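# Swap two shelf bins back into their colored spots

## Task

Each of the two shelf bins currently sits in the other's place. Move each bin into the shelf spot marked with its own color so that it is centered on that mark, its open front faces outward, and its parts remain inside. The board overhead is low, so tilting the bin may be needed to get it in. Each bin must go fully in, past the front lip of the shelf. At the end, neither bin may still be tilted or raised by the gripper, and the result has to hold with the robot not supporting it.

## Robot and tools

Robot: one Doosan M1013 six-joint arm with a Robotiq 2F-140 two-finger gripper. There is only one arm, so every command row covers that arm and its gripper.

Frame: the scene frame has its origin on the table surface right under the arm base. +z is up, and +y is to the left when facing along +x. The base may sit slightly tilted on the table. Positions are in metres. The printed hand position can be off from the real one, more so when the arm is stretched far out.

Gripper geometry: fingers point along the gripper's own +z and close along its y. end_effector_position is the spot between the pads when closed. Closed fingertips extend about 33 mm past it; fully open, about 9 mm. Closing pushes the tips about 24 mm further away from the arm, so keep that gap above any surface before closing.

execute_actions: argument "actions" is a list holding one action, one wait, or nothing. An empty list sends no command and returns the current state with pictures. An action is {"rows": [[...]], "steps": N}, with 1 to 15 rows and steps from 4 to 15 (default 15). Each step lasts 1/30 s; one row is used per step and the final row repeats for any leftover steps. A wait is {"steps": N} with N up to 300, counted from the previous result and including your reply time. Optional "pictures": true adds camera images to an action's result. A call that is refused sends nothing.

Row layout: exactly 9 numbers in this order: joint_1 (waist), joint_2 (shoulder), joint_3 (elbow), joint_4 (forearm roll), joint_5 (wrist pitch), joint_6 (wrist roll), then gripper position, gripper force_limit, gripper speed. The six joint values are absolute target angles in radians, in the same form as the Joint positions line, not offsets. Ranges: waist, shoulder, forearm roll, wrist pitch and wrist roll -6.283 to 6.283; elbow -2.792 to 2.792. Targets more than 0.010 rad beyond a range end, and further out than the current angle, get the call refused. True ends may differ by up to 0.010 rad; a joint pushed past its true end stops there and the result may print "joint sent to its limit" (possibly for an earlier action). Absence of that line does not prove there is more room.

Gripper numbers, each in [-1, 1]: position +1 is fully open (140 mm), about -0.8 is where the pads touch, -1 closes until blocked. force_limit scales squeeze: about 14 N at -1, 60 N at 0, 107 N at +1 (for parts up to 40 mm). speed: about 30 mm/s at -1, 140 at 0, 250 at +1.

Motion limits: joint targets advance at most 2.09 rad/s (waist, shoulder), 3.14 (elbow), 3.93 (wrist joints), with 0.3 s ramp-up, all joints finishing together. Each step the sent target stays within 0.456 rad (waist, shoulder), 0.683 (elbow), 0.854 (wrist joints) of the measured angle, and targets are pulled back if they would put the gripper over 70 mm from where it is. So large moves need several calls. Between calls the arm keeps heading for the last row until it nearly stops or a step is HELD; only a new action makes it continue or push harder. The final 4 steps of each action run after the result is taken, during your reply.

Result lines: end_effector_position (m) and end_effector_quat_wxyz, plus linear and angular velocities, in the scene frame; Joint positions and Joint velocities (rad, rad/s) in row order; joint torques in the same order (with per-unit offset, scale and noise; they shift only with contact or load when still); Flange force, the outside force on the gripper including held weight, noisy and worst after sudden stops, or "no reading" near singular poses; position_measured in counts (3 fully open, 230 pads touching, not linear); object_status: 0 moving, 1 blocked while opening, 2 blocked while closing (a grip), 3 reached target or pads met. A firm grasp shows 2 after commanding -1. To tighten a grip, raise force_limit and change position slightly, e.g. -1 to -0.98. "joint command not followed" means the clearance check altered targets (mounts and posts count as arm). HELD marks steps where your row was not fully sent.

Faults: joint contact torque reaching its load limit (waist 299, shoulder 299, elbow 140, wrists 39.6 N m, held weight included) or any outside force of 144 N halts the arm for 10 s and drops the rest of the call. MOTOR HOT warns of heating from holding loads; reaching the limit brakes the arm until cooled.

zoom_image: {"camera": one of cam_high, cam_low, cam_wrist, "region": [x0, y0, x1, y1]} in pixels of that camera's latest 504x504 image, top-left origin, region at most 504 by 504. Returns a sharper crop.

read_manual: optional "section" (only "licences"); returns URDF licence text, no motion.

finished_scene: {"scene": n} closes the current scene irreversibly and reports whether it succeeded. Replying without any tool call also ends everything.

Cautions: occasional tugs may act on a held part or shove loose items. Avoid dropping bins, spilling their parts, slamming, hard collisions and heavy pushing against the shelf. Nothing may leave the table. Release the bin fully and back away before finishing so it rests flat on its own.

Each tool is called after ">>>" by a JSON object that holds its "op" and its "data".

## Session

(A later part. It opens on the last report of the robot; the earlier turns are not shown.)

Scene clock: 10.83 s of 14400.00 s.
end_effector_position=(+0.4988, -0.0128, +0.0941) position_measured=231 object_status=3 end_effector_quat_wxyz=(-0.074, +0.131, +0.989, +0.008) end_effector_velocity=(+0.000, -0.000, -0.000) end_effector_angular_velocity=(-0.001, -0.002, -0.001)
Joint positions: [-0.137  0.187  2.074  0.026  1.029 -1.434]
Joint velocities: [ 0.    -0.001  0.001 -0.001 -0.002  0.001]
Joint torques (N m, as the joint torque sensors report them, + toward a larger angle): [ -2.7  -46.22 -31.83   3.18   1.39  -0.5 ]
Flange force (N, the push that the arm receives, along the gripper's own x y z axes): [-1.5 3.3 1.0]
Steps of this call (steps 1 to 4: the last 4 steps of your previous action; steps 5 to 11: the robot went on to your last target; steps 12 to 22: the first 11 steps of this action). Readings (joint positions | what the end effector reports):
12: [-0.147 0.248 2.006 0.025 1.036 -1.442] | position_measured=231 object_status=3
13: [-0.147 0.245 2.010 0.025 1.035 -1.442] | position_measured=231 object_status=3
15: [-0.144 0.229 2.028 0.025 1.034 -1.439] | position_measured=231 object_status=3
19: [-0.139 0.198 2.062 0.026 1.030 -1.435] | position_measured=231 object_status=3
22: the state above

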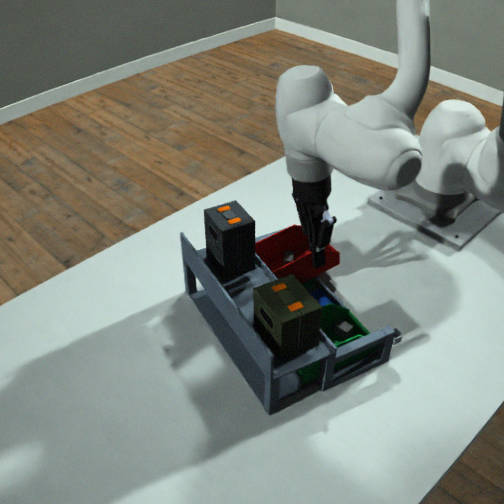

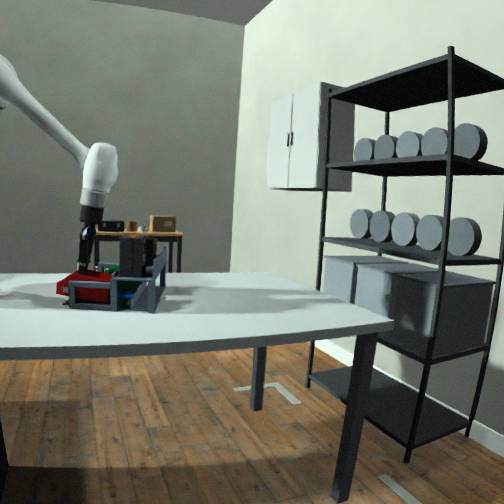

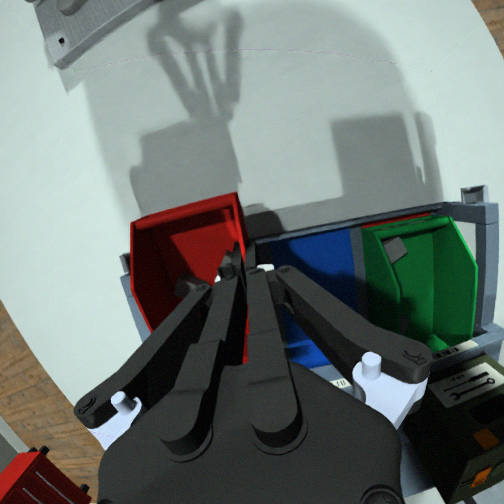

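>>> {"op": "execute_actions", "data": {"actions": [{"rows":[[-0.134,0.169,2.0915,0.027,1.029,-1.4306,-1,0.5,-0.5],[-0.134,0.169,2.0915,0.027,1.029,-1.4306,-1,0.5,-0.5],[-0.131,0.1517,2.109,0.027,1.029,-1.4277,-1,0.5,-0.5],[-0.131,0.1517,2.109,0.027,1.029,-1.4277,-1,0.5,-0.5],[-0.1277,0.134,2.126,0.028,1.0295,-1.4247,-1,0.5,-0.5],[-0.1277,0.134,2.126,0.028,1.0295,-1.4247,-1,0.5,-0.5],[-0.1244,0.1163,2.1437,0.0286,1.0296,-1.4217,-1,0.5,-0.5]],"steps":10}]}}

>>> {"op": "execute_actions", "data": {"actions": [{"rows":[[-0.107,0.053,2.1986,0.021,1.0007,-1.4007,-1,0.5,-0.5],[-0.107,0.053,2.1986,0.021,1.0007,-1.4007,-1,0.5,-0.5],[-0.107,0.053,2.1986,0.021,1.0007,-1.4007,-1,0.5,-0.5],[-0.09,-0.01,2.2535,0.014,0.972,-1.38,-1,0.5,-0.5],[-0.09,-0.01,2.2535,0.014,0.972,-1.38,-1,0.5,-0.5],[-0.09,-0.01,2.2535,0.014,0.972,-1.38,-1,0.5,-0.5],[-0.0725,-0.0726,2.3084,0.007,0.943,-1.359,-1,0.5,-0.5],[-0.0725,-0.0726,2.3084,0.007,0.943,-1.359,-1,0.5,-0.5],[-0.0725,-0.0726,2.3084,0.007,0.943,-1.359,-1,0.5,-0.5],[-0.0552,-0.1356,2.3633,0,0.9139,-1.3378,-1,0.5,-0.5]]}]}}

>>> {"op": "execute_actions", "data": {"actions": [{"steps":8}], "pictures": true}}

Scene clock: 11.47 s of 14400.00 s.
end_effector_position=(+0.4751, -0.0064, +0.0983) position_measured=231 object_status=3 end_effector_quat_wxyz=(-0.073, +0.131, +0.989, +0.008) end_effector_velocity=(-0.171, +0.045, +0.027) end_effector_angular_velocity=(-0.001, -0.003, -0.002)
Joint positions: [-0.13   0.147  2.113  0.027  1.029 -1.427]
Joint velocities: [ 0.052 -0.287  0.283  0.009 -0.     0.049]
Joint torques (N m, as the joint torque sensors report them, + toward a larger angle): [  2.87 -58.96 -28.09   2.36   1.72  -0.08]
Flange force (N, the push that the arm receives, along the gripper's own x y z axes): [-0.5 2.3 2.3]
Steps of this call (steps 1 to 4: the last 4 steps of your previous action; steps 5 to 13: the robot went on to your last target; steps 14 to 19: the first 6 steps of this action). Readings (joint positions | what the end effector reports):
14: [-0.137 0.187 2.074 0.026 1.029 -1.434] | position_measured=231 object_status=3
15: [-0.137 0.183 2.078 0.026 1.029 -1.433] | position_measured=231 object_status=3
17: [-0.134 0.165 2.095 0.027 1.029 -1.430] | position_measured=231 object_status=3
19: the state above

Scene clock: 11.97 s of 14400.00 s.
end_effector_position=(+0.3837, +0.0194, +0.1105) position_measured=231 object_status=3 end_effector_quat_wxyz=(-0.018, +0.130, +0.991, -0.000) end_effector_velocity=(-0.251, +0.061, +0.002) end_effector_angular_velocity=(-0.084, -0.395, -0.001)
Joint positions: [-0.072 -0.073  2.308  0.007  0.943 -1.359]
Joint velocities: [ 0.182 -0.662  0.578 -0.071 -0.316  0.226]
Joint torques (N m, as the joint torque sensors report them, + toward a larger angle): [  5.52 -51.43 -24.93   1.69   1.07  -0.05]
Flange force (N, the push that the arm receives, along the gripper's own x y z axes): [-13.5 5.4 9.5]
Steps of this call (steps 1 to 4: the last 4 steps of your previous action; steps 5 to 15: the first 11 steps of this action). Readings (joint positions | what the end effector reports):
5: [-0.124 0.116 2.144 0.029 1.030 -1.422] | position_measured=231 object_status=3
6: [-0.123 0.113 2.147 0.028 1.027 -1.420] | position_measured=231 object_status=3
8: [-0.115 0.083 2.173 0.024 1.012 -1.411] | position_measured=231 object_status=3
12: [-0.090 -0.009 2.252 0.014 0.972 -1.380] | position_measured=231 object_status=3
15: the state above

Scene clock: 12.23 s of 14400.00 s.
end_effector_position=(+0.3597, +0.0248, +0.1098) position_measured=231 object_status=3 end_effector_quat_wxyz=(+0.001, +0.130, +0.992, -0.002) end_effector_velocity=(-0.001, +0.000, -0.001) end_effector_angular_velocity=(+0.000, +0.001, -0.000)
Joint positions: [-0.055 -0.136  2.363  0.     0.914 -1.338]
Joint velocities: [-0.    -0.001  0.002  0.    -0.    -0.   ]
Joint torques (N m, as the joint torque sensors report them, + toward a larger angle): [ -1.29 -20.57 -31.26   2.76   0.21   0.  ]
Flange force (N, the push that the arm receives, along the gripper's own x y z axes): [-4.6 5.1 0.7]
Kept back: nothing.
Steps of this call (steps 1 to 4: the last 4 steps of your previous action; steps 5 to 8: the robot went on to your last target). Readings (joint positions | what the end effector reports):
1: [-0.066 -0.096 2.329 0.004 0.932 -1.351] | position_measured=231 object_status=3
2: [-0.060 -0.116 2.346 0.002 0.923 -1.344] | position_measured=231 object_status=3
4: [-0.055 -0.135 2.362 0.000 0.915 -1.338] | position_measured=231 object_status=3
8: the state above

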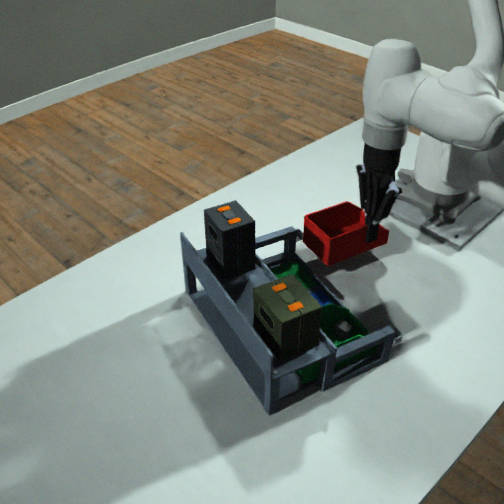

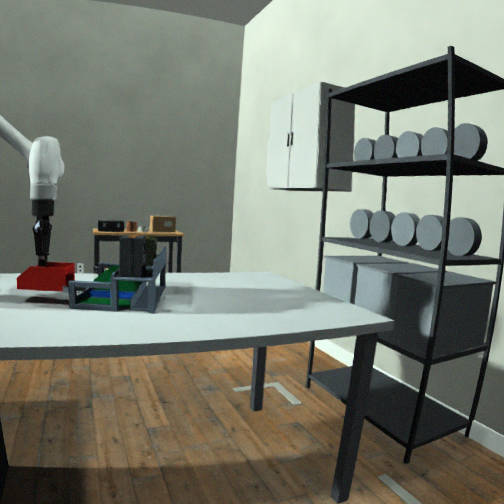

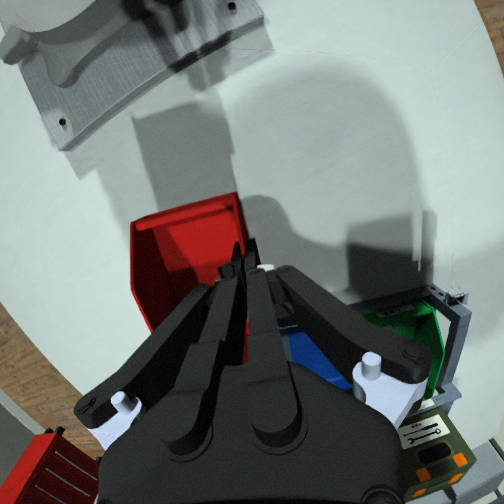

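Move over in steps.

>>> {"op": "execute_actions", "data": {"actions": [{"rows":[[0.0745,-0.1034,2.3429,0,0.9021,-1.2081,-1,0.5,-0.5],[0.0745,-0.1034,2.3429,0,0.9021,-1.2081,-1,0.5,-0.5],[0.0745,-0.1034,2.3429,0,0.9021,-1.2081,-1,0.5,-0.5],[0.0745,-0.1034,2.3429,0,0.9021,-1.2081,-1,0.5,-0.5],[0.204,-0.0713,2.3225,0,0.8904,-1.0786,-1,0.5,-0.5],[0.204,-0.0713,2.3225,0,0.8904,-1.0786,-1,0.5,-0.5],[0.204,-0.0713,2.3225,0,0.8904,-1.0786,-1,0.5,-0.5],[0.204,-0.0713,2.3225,0,0.8904,-1.0786,-1,0.5,-0.5],[0.334,-0.039,2.302,0,0.8786,-0.9486,-1,0.5,-0.5],[0.334,-0.039,2.302,0,0.8786,-0.9486,-1,0.5,-0.5],[0.334,-0.039,2.302,0,0.8786,-0.9486,-1,0.5,-0.5],[0.334,-0.039,2.302,0,0.8786,-0.9486,-1,0.5,-0.5],[0.4635,-0.007,2.2817,0,0.8669,-0.8191,-1,0.5,-0.5]]}]}}

>>> {"op": "execute_actions", "data": {"actions": [{"rows":[[0.5932,0.0252,2.2613,0,0.8551,-0.6894,-1,0.5,-0.5]],"steps":12}]}}

>>> {"op": "execute_actions", "data": {"actions": [{"rows":[[0.5932,0.04,2.2706,0,0.831,-0.6894,-1,0.5,-0.5],[0.5932,0.04,2.2706,0,0.831,-0.6894,-1,0.5,-0.5],[0.5932,0.04,2.2706,0,0.831,-0.6894,-1,0.5,-0.5],[0.5932,0.054,2.2794,0,0.8082,-0.6894,-1,0.5,-0.5],[0.5932,0.054,2.2794,0,0.8082,-0.6894,-1,0.5,-0.5],[0.5932,0.054,2.2794,0,0.8082,-0.6894,-1,0.5,-0.5],[0.5932,0.0656,2.2866,0,0.7894,-0.6894,-1,0.5,-0.5]]}]}}

>>> {"op": "execute_actions", "data": {"actions": [{"steps":8}], "pictures": true}}

>>> {"op": "zoom_image", "data": {"camera": "cam_high", "region": [324, 200, 504, 380]}}

Scene clock: 12.93 s of 14400.00 s.
end_effector_position=(+0.3719, +0.1273, +0.1029) position_measured=231 object_status=3 end_effector_quat_wxyz=(+0.001, +0.130, +0.991, -0.002) end_effector_velocity=(-0.009, +0.432, -0.032) end_effector_angular_velocity=(+0.000, -0.001, -0.001)
Joint positions: [ 0.214 -0.069  2.321 -0.     0.889 -1.069]
Joint velocities: [ 1.076  0.268 -0.171 -0.    -0.098  1.078]
Joint torques (N m, as the joint torque sensors report them, + toward a larger angle): [  2.22 -27.   -30.16   2.82   0.83  -0.21]
Flange force (N, the push that the arm receives, along the gripper's own x y z axes): [-3.0 5.6 3.7]
Steps of this call (steps 1 to 10: the robot went on to your last target; steps 11 to 21: the first 11 steps of this action). Readings (joint positions | what the end effector reports):
11: [-0.055 -0.136 2.363 0.000 0.914 -1.338] | position_measured=231 object_status=3
12: [-0.051 -0.135 2.363 -0.000 0.914 -1.334] | position_measured=231 object_status=3
14: [-0.022 -0.128 2.358 -0.000 0.911 -1.304] | position_measured=231 object_status=3
18: [0.113 -0.094 2.337 -0.000 0.899 -1.169] | position_measured=231 object_status=3
21: the state above

Scene clock: 13.33 s of 14400.00 s.
end_effector_position=(+0.3373, +0.2791, +0.0892) position_measured=231 object_status=3 end_effector_quat_wxyz=(+0.001, +0.130, +0.992, -0.002) end_effector_velocity=(-0.061, +0.135, -0.015) end_effector_angular_velocity=(-0.001, +0.001, +0.005)
Joint positions: [ 0.585  0.023  2.263 -0.     0.856 -0.698]
Joint velocities: [ 0.334  0.083 -0.052 -0.    -0.03   0.329]
Joint torques (N m, as the joint torque sensors report them, + toward a larger angle): [-13.19 -37.77 -30.69   1.89   1.52  -0.32]
Flange force (N, the push that the arm receives, along the gripper's own x y z axes): [0.1 5.8 5.5]
Steps of this call (steps 1 to 4: the last 4 steps of your previous action; steps 5 to 12: the first 8 steps of this action). Readings (joint positions | what the end effector reports):
5: [0.382 -0.027 2.295 -0.000 0.874 -0.901] | position_measured=231 object_status=3
6: [0.416 -0.019 2.289 -0.000 0.871 -0.867] | position_measured=231 object_status=3
8: [0.485 -0.002 2.278 -0.000 0.865 -0.798] | position_measured=231 object_status=3
12: the state above

Scene clock: 13.83 s of 14400.00 s.
end_effector_position=(+0.3362, +0.2828, +0.0615) position_measured=231 object_status=3 end_effector_quat_wxyz=(+0.001, +0.130, +0.991, -0.001) end_effector_velocity=(-0.002, -0.001, -0.004) end_effector_angular_velocity=(+0.002, -0.003, +0.001)
Joint positions: [ 0.593  0.065  2.286  0.     0.79  -0.689]
Joint velocities: [-0.     0.001  0.009 -0.001 -0.014 -0.   ]
Joint torques (N m, as the joint torque sensors report them, + toward a larger angle): [-2.11 17.31 11.1   2.94 -7.21  0.65]
Flange force (N, the push that the arm receives, along the gripper's own x y z axes): [13.2 -11.0 -138.2]
Steps of this call (steps 1 to 4: the last 4 steps of your previous action; steps 5 to 15: the first 11 steps of this action). Readings (joint positions | what the end effector reports):
5: [0.593 0.025 2.261 -0.000 0.855 -0.689] | position_measured=231 object_status=3
6: [0.593 0.029 2.264 -0.000 0.849 -0.689] | position_measured=231 object_status=3
8: [0.593 0.040 2.270 0.000 0.832 -0.689] | position_measured=231 object_status=3
12: [0.593 0.058 2.281 0.000 0.802 -0.689] | position_measured=231 object_status=3
15: the state above

Scene clock: 14.10 s of 14400.00 s.
end_effector_position=(+0.3359, +0.2826, +0.0609) position_measured=231 object_status=3 end_effector_quat_wxyz=(+0.001, +0.130, +0.991, -0.002) end_effector_velocity=(+0.000, -0.000, -0.000) end_effector_angular_velocity=(-0.000, -0.000, +0.001)
Joint positions: [ 0.593  0.065  2.287  0.     0.789 -0.689]
Joint velocities: [-0.     0.     0.    -0.    -0.001 -0.001]
Joint torques (N m, as the joint torque sensors report them, + toward a larger angle): [-2.05 22.   19.99  3.62 -3.53  0.19]
Flange force (N, the push that the arm receives, along the gripper's own x y z axes): [6.2 -1.7 -139.1]
Kept back: nothing.
Steps of this call (steps 1 to 4: the last 4 steps of your previous action; steps 5 to 8: the robot went on to your last target). Readings (joint positions | what the end effector reports):
1: [0.593 0.065 2.286 0.000 0.790 -0.689] | position_measured=231 object_status=3
2: [0.593 0.065 2.286 0.000 0.790 -0.689] | position_measured=231 object_status=3
4: [0.593 0.065 2.286 0.000 0.789 -0.689] | position_measured=231 object_status=3
8: the state above

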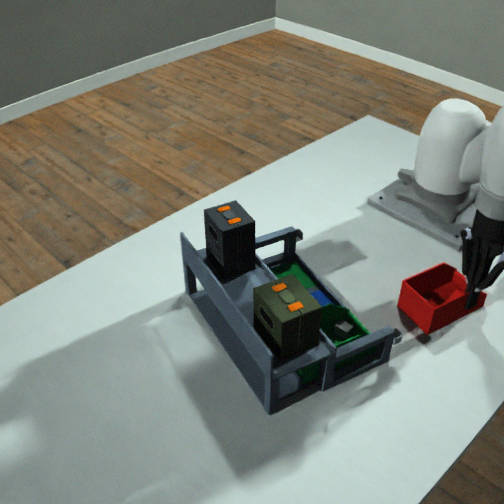

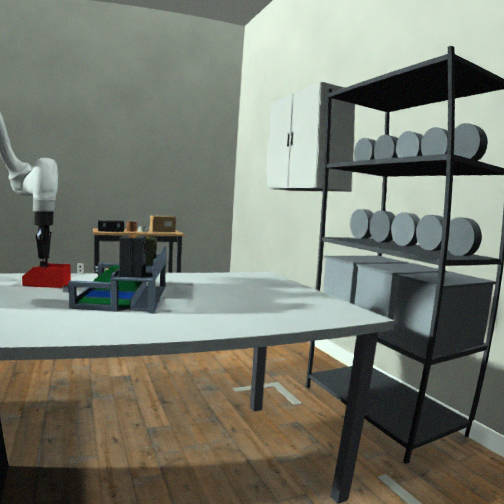

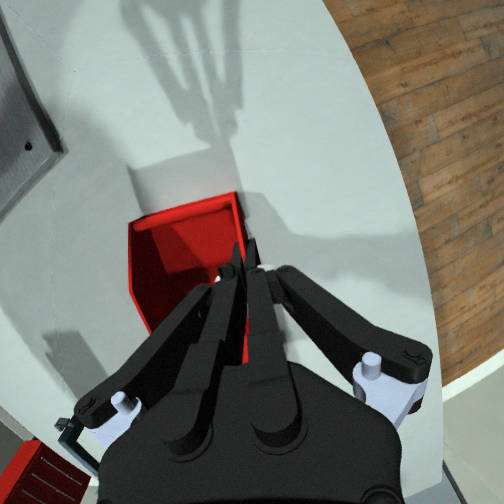

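Region (324, 200, 504, 380) of cam_high's 504x504 image, scaled by 2.800, with more detail than that image has.

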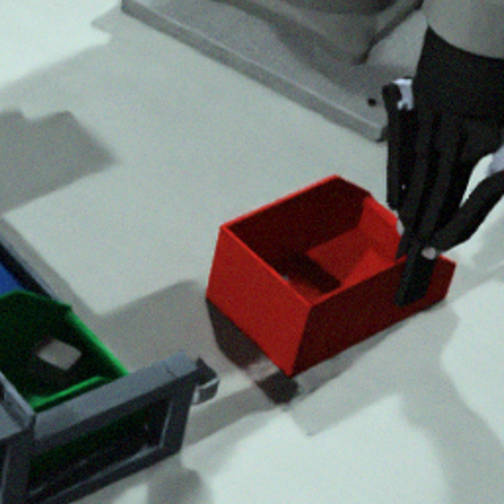

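>>> {"op": "execute_actions", "data": {"actions": [{"rows":[[0.5932,0.058,2.282,0,0.8016,-0.6894,-0.3,0.5,-0.3]],"steps":12}]}}

>>> {"op": "execute_actions", "data": {"actions": [{"rows":[[0.5932,-0.045,2.21,0,0.9766,-0.6894,-0.3,0.5,-0.3]],"steps":12}]}}

>>> {"op": "execute_actions", "data": {"actions": [{"rows":[[0.0773,0.2112,1.9546,0,0.9758,-1.2053,-0.3,0.5,-0.3]]}]}}

>>> {"op": "execute_actions", "data": {"actions": [{"steps":25}], "pictures": true}}

Scene clock: 24.20 s of 14400.00 s.
end_effector_position=(+0.3364, +0.2829, +0.0615) position_measured=231 object_status=3 end_effector_quat_wxyz=(+0.001, +0.130, +0.991, -0.001) end_effector_velocity=(-0.000, +0.000, +0.000) end_effector_angular_velocity=(+0.000, -0.000, -0.000)
Joint positions: [ 0.593  0.065  2.285  0.     0.791 -0.689]
Joint velocities: [ 0. -0.  0.  0. -0. -0.]
Joint torques (N m, as the joint torque sensors report them, + toward a larger angle): [ -1.84 -21.29 -18.72   3.37  -0.93   0.31]
Flange force (N, the push that the arm receives, along the gripper's own x y z axes): [5.5 -1.9 -34.5]
FORCE FAULT: contact force on the arm reached its limit, and the arm stopped for 10 seconds. The contact can be on any part of the arm, not only on its tool. The arm's remaining commands of this call were not run. The arm holds still and accepts commands again. Move the arm away from the contact; if what it grips holds it there, let go first. Pushing or pulling that hard again can fault the arm again.
Kept back: nothing.
The stop began at step 3 of this call (marked STOPPED below). From that step on the arm followed nothing that you had sent. 12 steps, steps kept back included, did not run and will not run. Nothing is kept back now, and the robot has no last target.
Steps of this call (steps 1 to 2: the robot went on to your last target; steps 3 to 303: the stop). Readings (joint positions | what the end effector reports):
1: [0.593 0.066 2.287 0.000 0.789 -0.689] | position_measured=231 object_status=3
2: [0.593 0.066 2.287 0.000 0.789 -0.689] | position_measured=231 object_status=3
3: [0.593 0.065 2.286 0.000 0.790 -0.689] | position_measured=231 object_status=3 STOPPED
4: [0.593 0.065 2.285 0.000 0.790 -0.689] | position_measured=231 object_status=3
8: [0.593 0.065 2.285 0.000 0.791 -0.689] | position_measured=231 object_status=3
303: the state above

Scene clock: 24.23 s of 14400.00 s.
end_effector_position=(+0.3364, +0.2829, +0.0615) position_measured=231 object_status=3 end_effector_quat_wxyz=(+0.001, +0.130, +0.991, -0.001) end_effector_velocity=(-0.000, -0.000, -0.001) end_effector_angular_velocity=(-0.001, +0.000, +0.000)
Joint positions: [ 0.593  0.065  2.285  0.     0.791 -0.689]
Joint velocities: [-0.     0.001  0.    -0.    -0.001  0.   ]
Joint torques (N m, as the joint torque sensors report them, + toward a larger angle): [  0.47 -22.78 -18.75   3.64  -0.98   0.46]
Flange force (N, the push that the arm receives, along the gripper's own x y z axes): [-0.5 -3.3 -31.9]
Kept back: nothing.
A stop began in an earlier call of the same reply, so what this call sent did not run. Send another action.
Steps of this call (step 1: nothing new was sent). Readings (joint positions | what the end effector reports):
1: the state above

Scene clock: 24.27 s of 14400.00 s.
end_effector_position=(+0.3364, +0.2829, +0.0615) position_measured=231 object_status=3 end_effector_quat_wxyz=(+0.001, +0.130, +0.991, -0.001) end_effector_velocity=(+0.000, -0.000, +0.000) end_effector_angular_velocity=(-0.000, -0.000, +0.001)
Joint positions: [ 0.593  0.065  2.285  0.     0.791 -0.689]
Joint velocities: [-0.    -0.     0.    -0.001  0.    -0.   ]
Joint torques (N m, as the joint torque sensors report them, + toward a larger angle): [ -4.83 -22.31 -18.91   3.13  -1.1    0.12]
Flange force (N, the push that the arm receives, along the gripper's own x y z axes): [10.3 3.8 -33.3]
Kept back: nothing.
A stop began in an earlier call of the same reply, so what this call sent did not run. Send another action.
Steps of this call (step 1: nothing new was sent). Readings (joint positions | what the end effector reports):
1: the state above

Scene clock: 24.30 s of 14400.00 s.
end_effector_position=(+0.3364, +0.2829, +0.0615) position_measured=231 object_status=3 end_effector_quat_wxyz=(+0.001, +0.130, +0.991, -0.001) end_effector_velocity=(+0.000, -0.000, -0.000) end_effector_angular_velocity=(-0.000, +0.000, +0.001)
Joint positions: [ 0.593  0.065  2.285  0.     0.791 -0.689]
Joint velocities: [ 0.     0.001  0.    -0.    -0.    -0.   ]
Joint torques (N m, as the joint torque sensors report them, + toward a larger angle): [ -0.1  -23.72 -18.96   3.52  -1.35   0.18]
Flange force (N, the push that the arm receives, along the gripper's own x y z axes): [0.3 -1.2 -31.3]
Kept back: nothing.
A stop began in an earlier call of the same reply, so what this call sent did not run. Send another action.
Steps of this call (step 1: nothing new was sent). Readings (joint positions | what the end effector reports):
1: the state above

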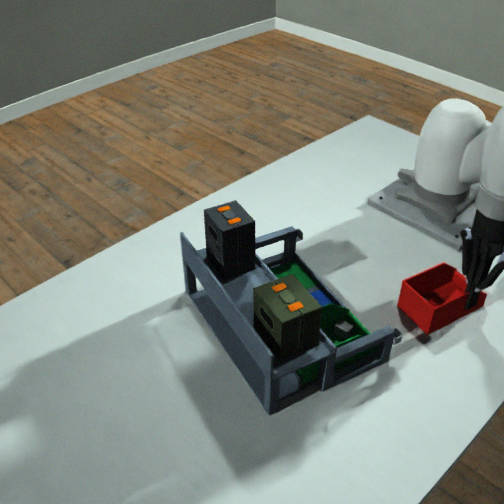

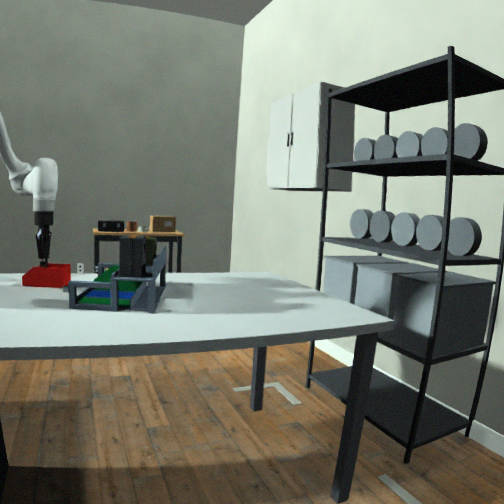

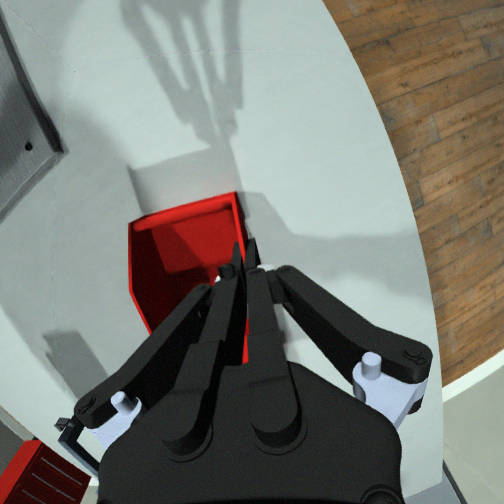

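>>> {"op": "execute_actions", "data": {"actions": [{"rows":[[0.5932,0.062,2.284,0,0.7956,-0.6894,-0.3,0.5,-0.3]],"steps":12}]}}

>>> {"op": "execute_actions", "data": {"actions": [{"rows":[[0.5932,-0.045,2.21,0,0.9766,-0.6894,-0.3,0.5,-0.3]],"steps":12}]}}

>>> {"op": "execute_actions", "data": {"actions": [{"rows":[[0.0773,0.2112,1.9546,0,0.9758,-1.2053,-0.3,0.5,-0.3]]}]}}

>>> {"op": "execute_actions", "data": {"actions": [{"steps":25}], "pictures": true}}

Scene clock: 24.70 s of 14400.00 s.
end_effector_position=(+0.3360, +0.2827, +0.0634) position_measured=194 object_status=0 end_effector_quat_wxyz=(+0.001, +0.130, +0.991, -0.002) end_effector_velocity=(-0.001, -0.000, -0.000) end_effector_angular_velocity=(-0.000, +0.000, -0.001)
Joint positions: [ 0.593  0.062  2.284  0.     0.796 -0.689]
Joint velocities: [-0.    -0.001  0.001 -0.     0.     0.001]
Joint torques (N m, as the joint torque sensors report them, + toward a larger angle): [ -1.67 -33.   -26.18   2.72   0.61   0.17]
Flange force (N, the push that the arm receives, along the gripper's own x y z axes): [2.1 2.7 -6.2]
Steps of this call (steps 1 to 4: nothing new was sent; steps 5 to 12: the first 8 steps of this action). Readings (joint positions | what the end effector reports):
5: [0.593 0.065 2.285 0.000 0.791 -0.689] | position_measured=231 object_status=0
6: [0.593 0.064 2.285 0.000 0.793 -0.689] | position_measured=231 object_status=0
8: [0.593 0.062 2.284 0.000 0.795 -0.689] | position_measured=217 object_status=0
12: the state above

Scene clock: 25.10 s of 14400.00 s.
end_effector_position=(+0.3344, +0.2818, +0.1411) position_measured=167 object_status=3 end_effector_quat_wxyz=(+0.001, +0.130, +0.991, -0.001) end_effector_velocity=(-0.012, -0.008, +0.098) end_effector_angular_velocity=(-0.001, +0.002, +0.000)
Joint positions: [ 0.593 -0.044  2.211  0.     0.973 -0.689]
Joint velocities: [ 0.    -0.133 -0.086 -0.     0.221  0.   ]
Joint torques (N m, as the joint torque sensors report them, + toward a larger angle): [ -7.62  10.47 -17.21   1.28   0.55   0.1 ]
Flange force (N, the push that the arm receives, along the gripper's own x y z axes): [0.9 5.5 1.1]
Steps of this call (steps 1 to 4: the last 4 steps of your previous action; steps 5 to 12: the first 8 steps of this action). Readings (joint positions | what the end effector reports):
5: [0.593 0.062 2.284 0.000 0.796 -0.689] | position_measured=167 object_status=0
6: [0.593 0.058 2.282 0.000 0.802 -0.689] | position_measured=167 object_status=0
8: [0.593 0.029 2.261 0.000 0.853 -0.689] | position_measured=167 object_status=0
12: the state above

Scene clock: 25.60 s of 14400.00 s.
end_effector_position=(+0.4562, +0.2259, +0.1411) position_measured=167 object_status=3 end_effector_quat_wxyz=(+0.000, +0.127, +0.992, -0.002) end_effector_velocity=(+0.407, -0.278, -0.016) end_effector_angular_velocity=(+0.001, -0.002, -0.022)
Joint positions: [ 0.364  0.073  2.093  0.     0.976 -0.925]
Joint velocities: [-0.811  0.391 -0.392 -0.    -0.002 -0.789]
Joint torques (N m, as the joint torque sensors report them, + toward a larger angle): [ -1.24 -42.79 -30.9    2.88   0.73  -0.36]
Flange force (N, the push that the arm receives, along the gripper's own x y z axes): [-2.1 3.1 -1.1]
Steps of this call (steps 1 to 4: the last 4 steps of your previous action; steps 5 to 15: the first 11 steps of this action). Readings (joint positions | what the end effector reports):
5: [0.593 -0.045 2.210 0.000 0.977 -0.689] | position_measured=167 object_status=3
6: [0.590 -0.043 2.208 0.000 0.977 -0.693] | position_measured=167 object_status=3
8: [0.560 -0.026 2.191 0.000 0.977 -0.727] | position_measured=167 object_status=3
12: [0.447 0.033 2.133 0.000 0.977 -0.844] | position_measured=167 object_status=3
15: the state above

Scene clock: 26.43 s of 14400.00 s.
end_effector_position=(+0.5860, +0.0965, +0.1296) position_measured=167 object_status=3 end_effector_quat_wxyz=(+0.001, +0.130, +0.991, -0.002) end_effector_velocity=(-0.001, -0.000, -0.000) end_effector_angular_velocity=(-0.000, +0.001, +0.000)
Joint positions: [ 0.077  0.211  1.955  0.     0.976 -1.205]
Joint velocities: [ 0.    -0.     0.001 -0.001 -0.    -0.   ]
Joint torques (N m, as the joint torque sensors report them, + toward a larger angle): [ -2.29 -52.39 -33.46   2.86   0.27   0.2 ]
Flange force (N, the push that the arm receives, along the gripper's own x y z axes): [4.5 1.5 -4.3]
Kept back: nothing.
Steps of this call (steps 1 to 4: the last 4 steps of your previous action; steps 5 to 25: the robot went on to your last target). Readings (joint positions | what the end effector reports):
1: [0.336 0.086 2.080 0.000 0.976 -0.952] | position_measured=167 object_status=3
2: [0.309 0.099 2.067 0.000 0.976 -0.979] | position_measured=167 object_status=3
4: [0.256 0.125 2.041 0.000 0.976 -1.031] | position_measured=167 object_status=3
8: [0.151 0.176 1.990 0.000 0.976 -1.133] | position_measured=167 object_status=3
25: the state above

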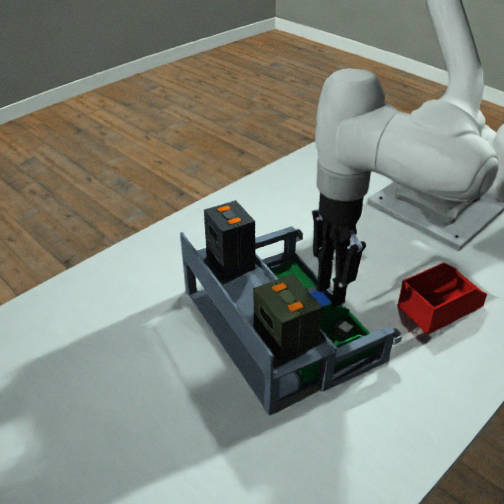

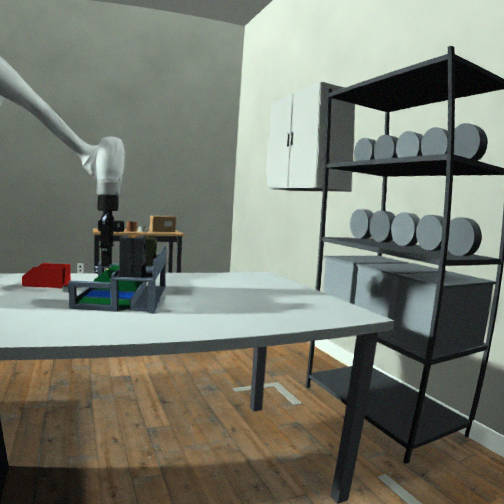

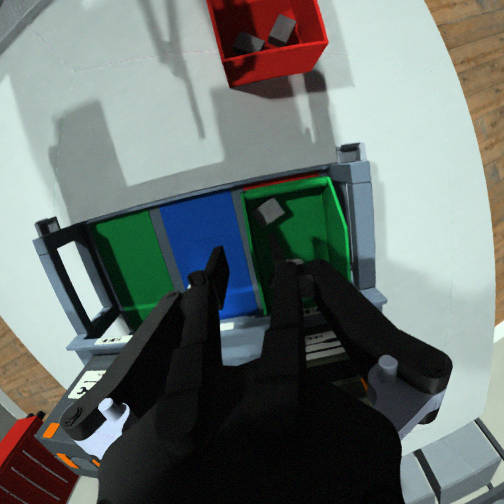

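>>> {"op": "execute_actions", "data": {"actions": [{"rows":[[0.0722,0.2776,2.0005,0,0.8635,-1.2104,-0.3,0.5,-0.5]],"steps":12}]}}

>>> {"op": "execute_actions", "data": {"actions": [{"rows":[[0.0722,0.2776,2.0005,0,0.8635,-1.2104,-1,0.5,-0.5]]}]}}

>>> {"op": "execute_actions", "data": {"actions": [{"steps":10}], "pictures": true}}

>>> {"op": "execute_actions", "data": {"actions": [{"rows":[[0.0648,0.2912,1.9746,0.014,0.9113,-1.2247,-1,0.5,-0.5],[0.0648,0.2912,1.9746,0.014,0.9113,-1.2247,-1,0.5,-0.5],[0.0648,0.2912,1.9746,0.014,0.9113,-1.2247,-1,0.5,-0.5],[0.0574,0.3048,1.9487,0.028,0.9591,-1.239,-1,0.5,-0.5],[0.0574,0.3048,1.9487,0.028,0.9591,-1.239,-1,0.5,-0.5],[0.0574,0.3048,1.9487,0.028,0.9591,-1.239,-1,0.5,-0.5],[0.05,0.3184,1.9227,0.042,1.0069,-1.2534,-1,0.5,-0.5],[0.05,0.3184,1.9227,0.042,1.0069,-1.2534,-1,0.5,-0.5],[0.05,0.3184,1.9227,0.042,1.0069,-1.2534,-1,0.5,-0.5],[0.0426,0.332,1.8968,0.056,1.0547,-1.2677,-1,0.5,-0.5]]}]}}

>>> {"op": "execute_actions", "data": {"actions": [{"rows":[[0.0488,0.3171,1.9134,0.057,1.0527,-1.2621,-1,0.5,-0.5],[0.0488,0.3171,1.9134,0.057,1.0527,-1.2621,-1,0.5,-0.5],[0.0488,0.3171,1.9134,0.057,1.0527,-1.2621,-1,0.5,-0.5],[0.055,0.3022,1.93,0.058,1.0506,-1.2566,-1,0.5,-0.5]],"steps":12}], "pictures": true}}

Scene clock: 27.17 s of 14400.00 s.
end_effector_position=(+0.5883, +0.0935, +0.0696) position_measured=167 object_status=3 end_effector_quat_wxyz=(+0.000, +0.130, +0.992, -0.002) end_effector_velocity=(+0.005, +0.000, +0.002) end_effector_angular_velocity=(+0.001, -0.013, +0.001)
Joint positions: [ 0.072  0.278  2.    -0.     0.864 -1.21 ]
Joint velocities: [-0.    -0.002 -0.002 -0.    -0.009 -0.001]
Joint torques (N m, as the joint torque sensors report them, + toward a larger angle): [ -0.98 -56.18 -28.28   3.15   0.45  -0.02]
Flange force (N, the push that the arm receives, along the gripper's own x y z axes): [3.6 1.1 -11.1]
Steps of this call (steps 1 to 14: the robot went on to your last target; steps 15 to 22: the first 8 steps of this action). Readings (joint positions | what the end effector reports):
15: [0.077 0.211 1.955 0.000 0.976 -1.205] | position_measured=167 object_status=3
16: [0.077 0.215 1.956 0.000 0.969 -1.206] | position_measured=167 object_status=3
18: [0.075 0.243 1.977 0.000 0.920 -1.208] | position_measured=167 object_status=3
22: the state above

Scene clock: 27.67 s of 14400.00 s.
end_effector_position=(+0.5884, +0.0936, +0.0698) position_measured=210 object_status=0 end_effector_quat_wxyz=(+0.001, +0.130, +0.991, -0.002) end_effector_velocity=(+0.000, +0.000, +0.000) end_effector_angular_velocity=(-0.000, +0.000, +0.000)
Joint positions: [ 0.072  0.278  2.     0.     0.863 -1.21 ]
Joint velocities: [ 0.  0. -0. -0.  0. -0.]
Joint torques (N m, as the joint torque sensors report them, + toward a larger angle): [ -2.68 -54.42 -27.95   2.11   0.88   0.1 ]
Flange force (N, the push that the arm receives, along the gripper's own x y z axes): [2.6 3.1 -7.4]
Steps of this call (steps 1 to 4: the last 4 steps of your previous action; steps 5 to 15: the first 11 steps of this action). Readings (joint positions | what the end effector reports):
5: [0.072 0.278 2.000 -0.000 0.864 -1.210] | position_measured=167 object_status=0
6: [0.072 0.278 2.000 -0.000 0.864 -1.210] | position_measured=169 object_status=0
8: [0.072 0.278 2.000 -0.000 0.864 -1.210] | position_measured=178 object_status=0
12: [0.072 0.278 2.000 -0.000 0.864 -1.210] | position_measured=197 object_status=0
15: the state above

Scene clock: 28.00 s of 14400.00 s.
end_effector_position=(+0.5884, +0.0936, +0.0698) position_measured=231 object_status=3 end_effector_quat_wxyz=(+0.001, +0.130, +0.991, -0.002) end_effector_velocity=(+0.000, +0.000, +0.000) end_effector_angular_velocity=(+0.000, -0.001, -0.001)
Joint positions: [ 0.072  0.278  2.     0.     0.863 -1.21 ]
Joint velocities: [-0.    -0.001  0.     0.    -0.     0.   ]
Joint torques (N m, as the joint torque sensors report them, + toward a larger angle): [ -4.32 -51.23 -25.54   2.34   0.56  -0.26]
Flange force (N, the push that the arm receives, along the gripper's own x y z axes): [3.4 6.6 -13.9]
Kept back: nothing.
Steps of this call (steps 1 to 4: the last 4 steps of your previous action; steps 5 to 10: the robot went on to your last target). Readings (joint positions | what the end effector reports):
1: [0.072 0.278 2.000 0.000 0.863 -1.210] | position_measured=215 object_status=0
2: [0.072 0.278 2.000 0.000 0.863 -1.210] | position_measured=220 object_status=0
4: [0.072 0.278 2.000 0.000 0.863 -1.210] | position_measured=229 object_status=0
8: [0.072 0.278 2.000 0.000 0.863 -1.210] | position_measured=231 object_status=0
10: the state above

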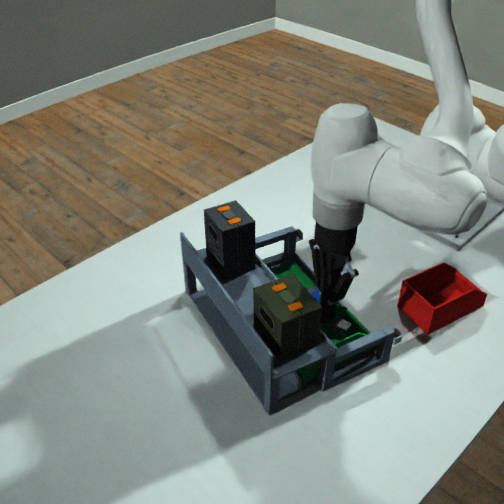

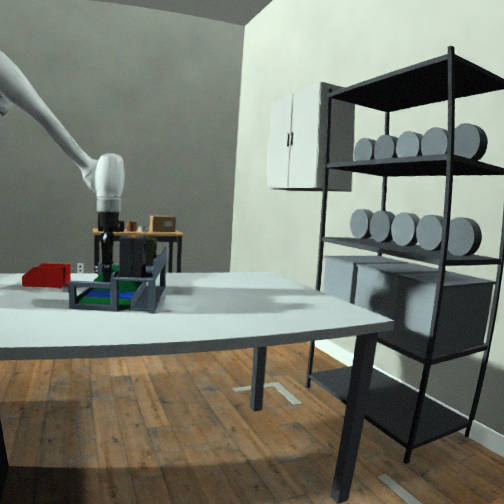

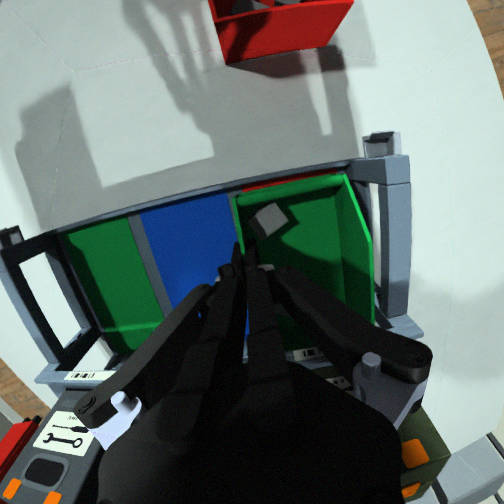

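Scene clock: 28.37 s of 14400.00 s.
end_effector_position=(+0.5917, +0.0924, +0.0813) position_measured=231 object_status=3 end_effector_quat_wxyz=(-0.059, +0.132, +0.990, +0.005) end_effector_velocity=(+0.006, +0.002, +0.052) end_effector_angular_velocity=(+0.134, +0.441, +0.005)
Joint positions: [ 0.048  0.321  1.917  0.045  1.018 -1.257]
Joint velocities: [-0.084  0.16  -0.306  0.167  0.584 -0.175]
Joint torques (N m, as the joint torque sensors report them, + toward a larger angle): [-10.17 -44.83 -34.54   3.92   2.41  -0.11]
Flange force (N, the push that the arm receives, along the gripper's own x y z axes): [7.4 2.0 -11.3]
Steps of this call (steps 1 to 11: the first 11 steps of this action). Readings (joint positions | what the end effector reports):
1: [0.072 0.278 2.000 0.000 0.864 -1.210] | position_measured=231 object_status=3
2: [0.071 0.279 1.997 0.002 0.871 -1.213] | position_measured=231 object_status=3
4: [0.066 0.289 1.977 0.013 0.906 -1.223] | position_measured=231 object_status=3
8: [0.056 0.308 1.943 0.031 0.970 -1.242] | position_measured=231 object_status=3
11: the state above

Scene clock: 28.77 s of 14400.00 s.
end_effector_position=(+0.5730, +0.0989, +0.0889) position_measured=231 object_status=3 end_effector_quat_wxyz=(-0.073, +0.131, +0.989, +0.008) end_effector_velocity=(-0.000, +0.000, -0.000) end_effector_angular_velocity=(+0.001, -0.003, -0.003)
Joint positions: [ 0.055  0.302  1.93   0.058  1.051 -1.257]
Joint velocities: [ 0.    -0.002  0.003  0.001 -0.004  0.003]
Joint torques (N m, as the joint torque sensors report them, + toward a larger angle): [ -4.58 -59.34 -34.15   3.03   0.56  -0.06]
Flange force (N, the push that the arm receives, along the gripper's own x y z axes): [-1.6 3.0 2.6]
Steps of this call (steps 1 to 4: the last 4 steps of your previous action; steps 5 to 12: the first 8 steps of this action). Readings (joint positions | what the end effector reports):
5: [0.043 0.332 1.897 0.056 1.055 -1.268] | position_measured=231 object_status=3
6: [0.044 0.329 1.901 0.056 1.054 -1.267] | position_measured=231 object_status=3
8: [0.049 0.318 1.913 0.057 1.053 -1.263] | position_measured=231 object_status=3
12: the state above

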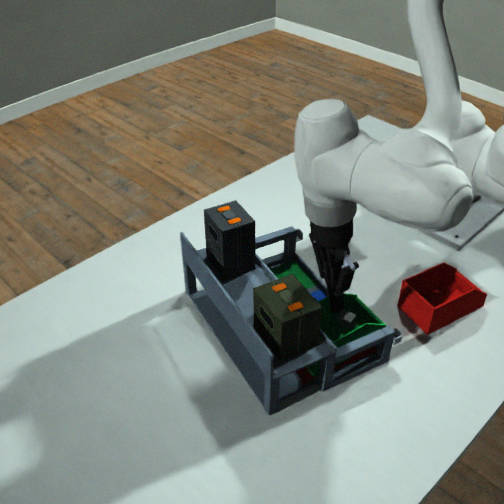

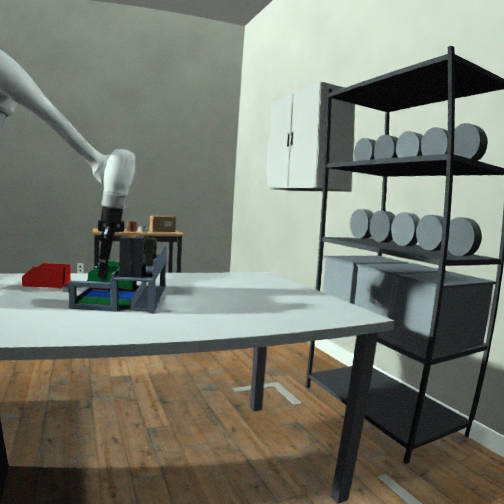

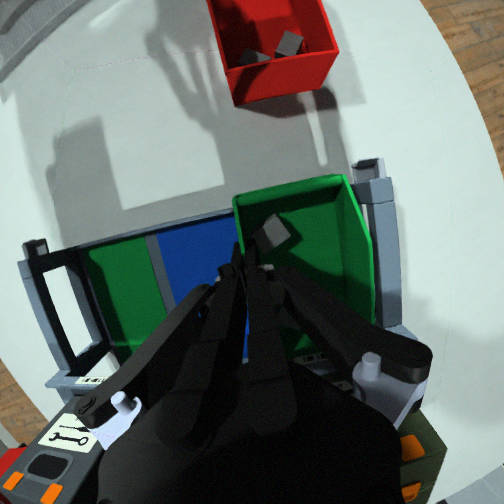

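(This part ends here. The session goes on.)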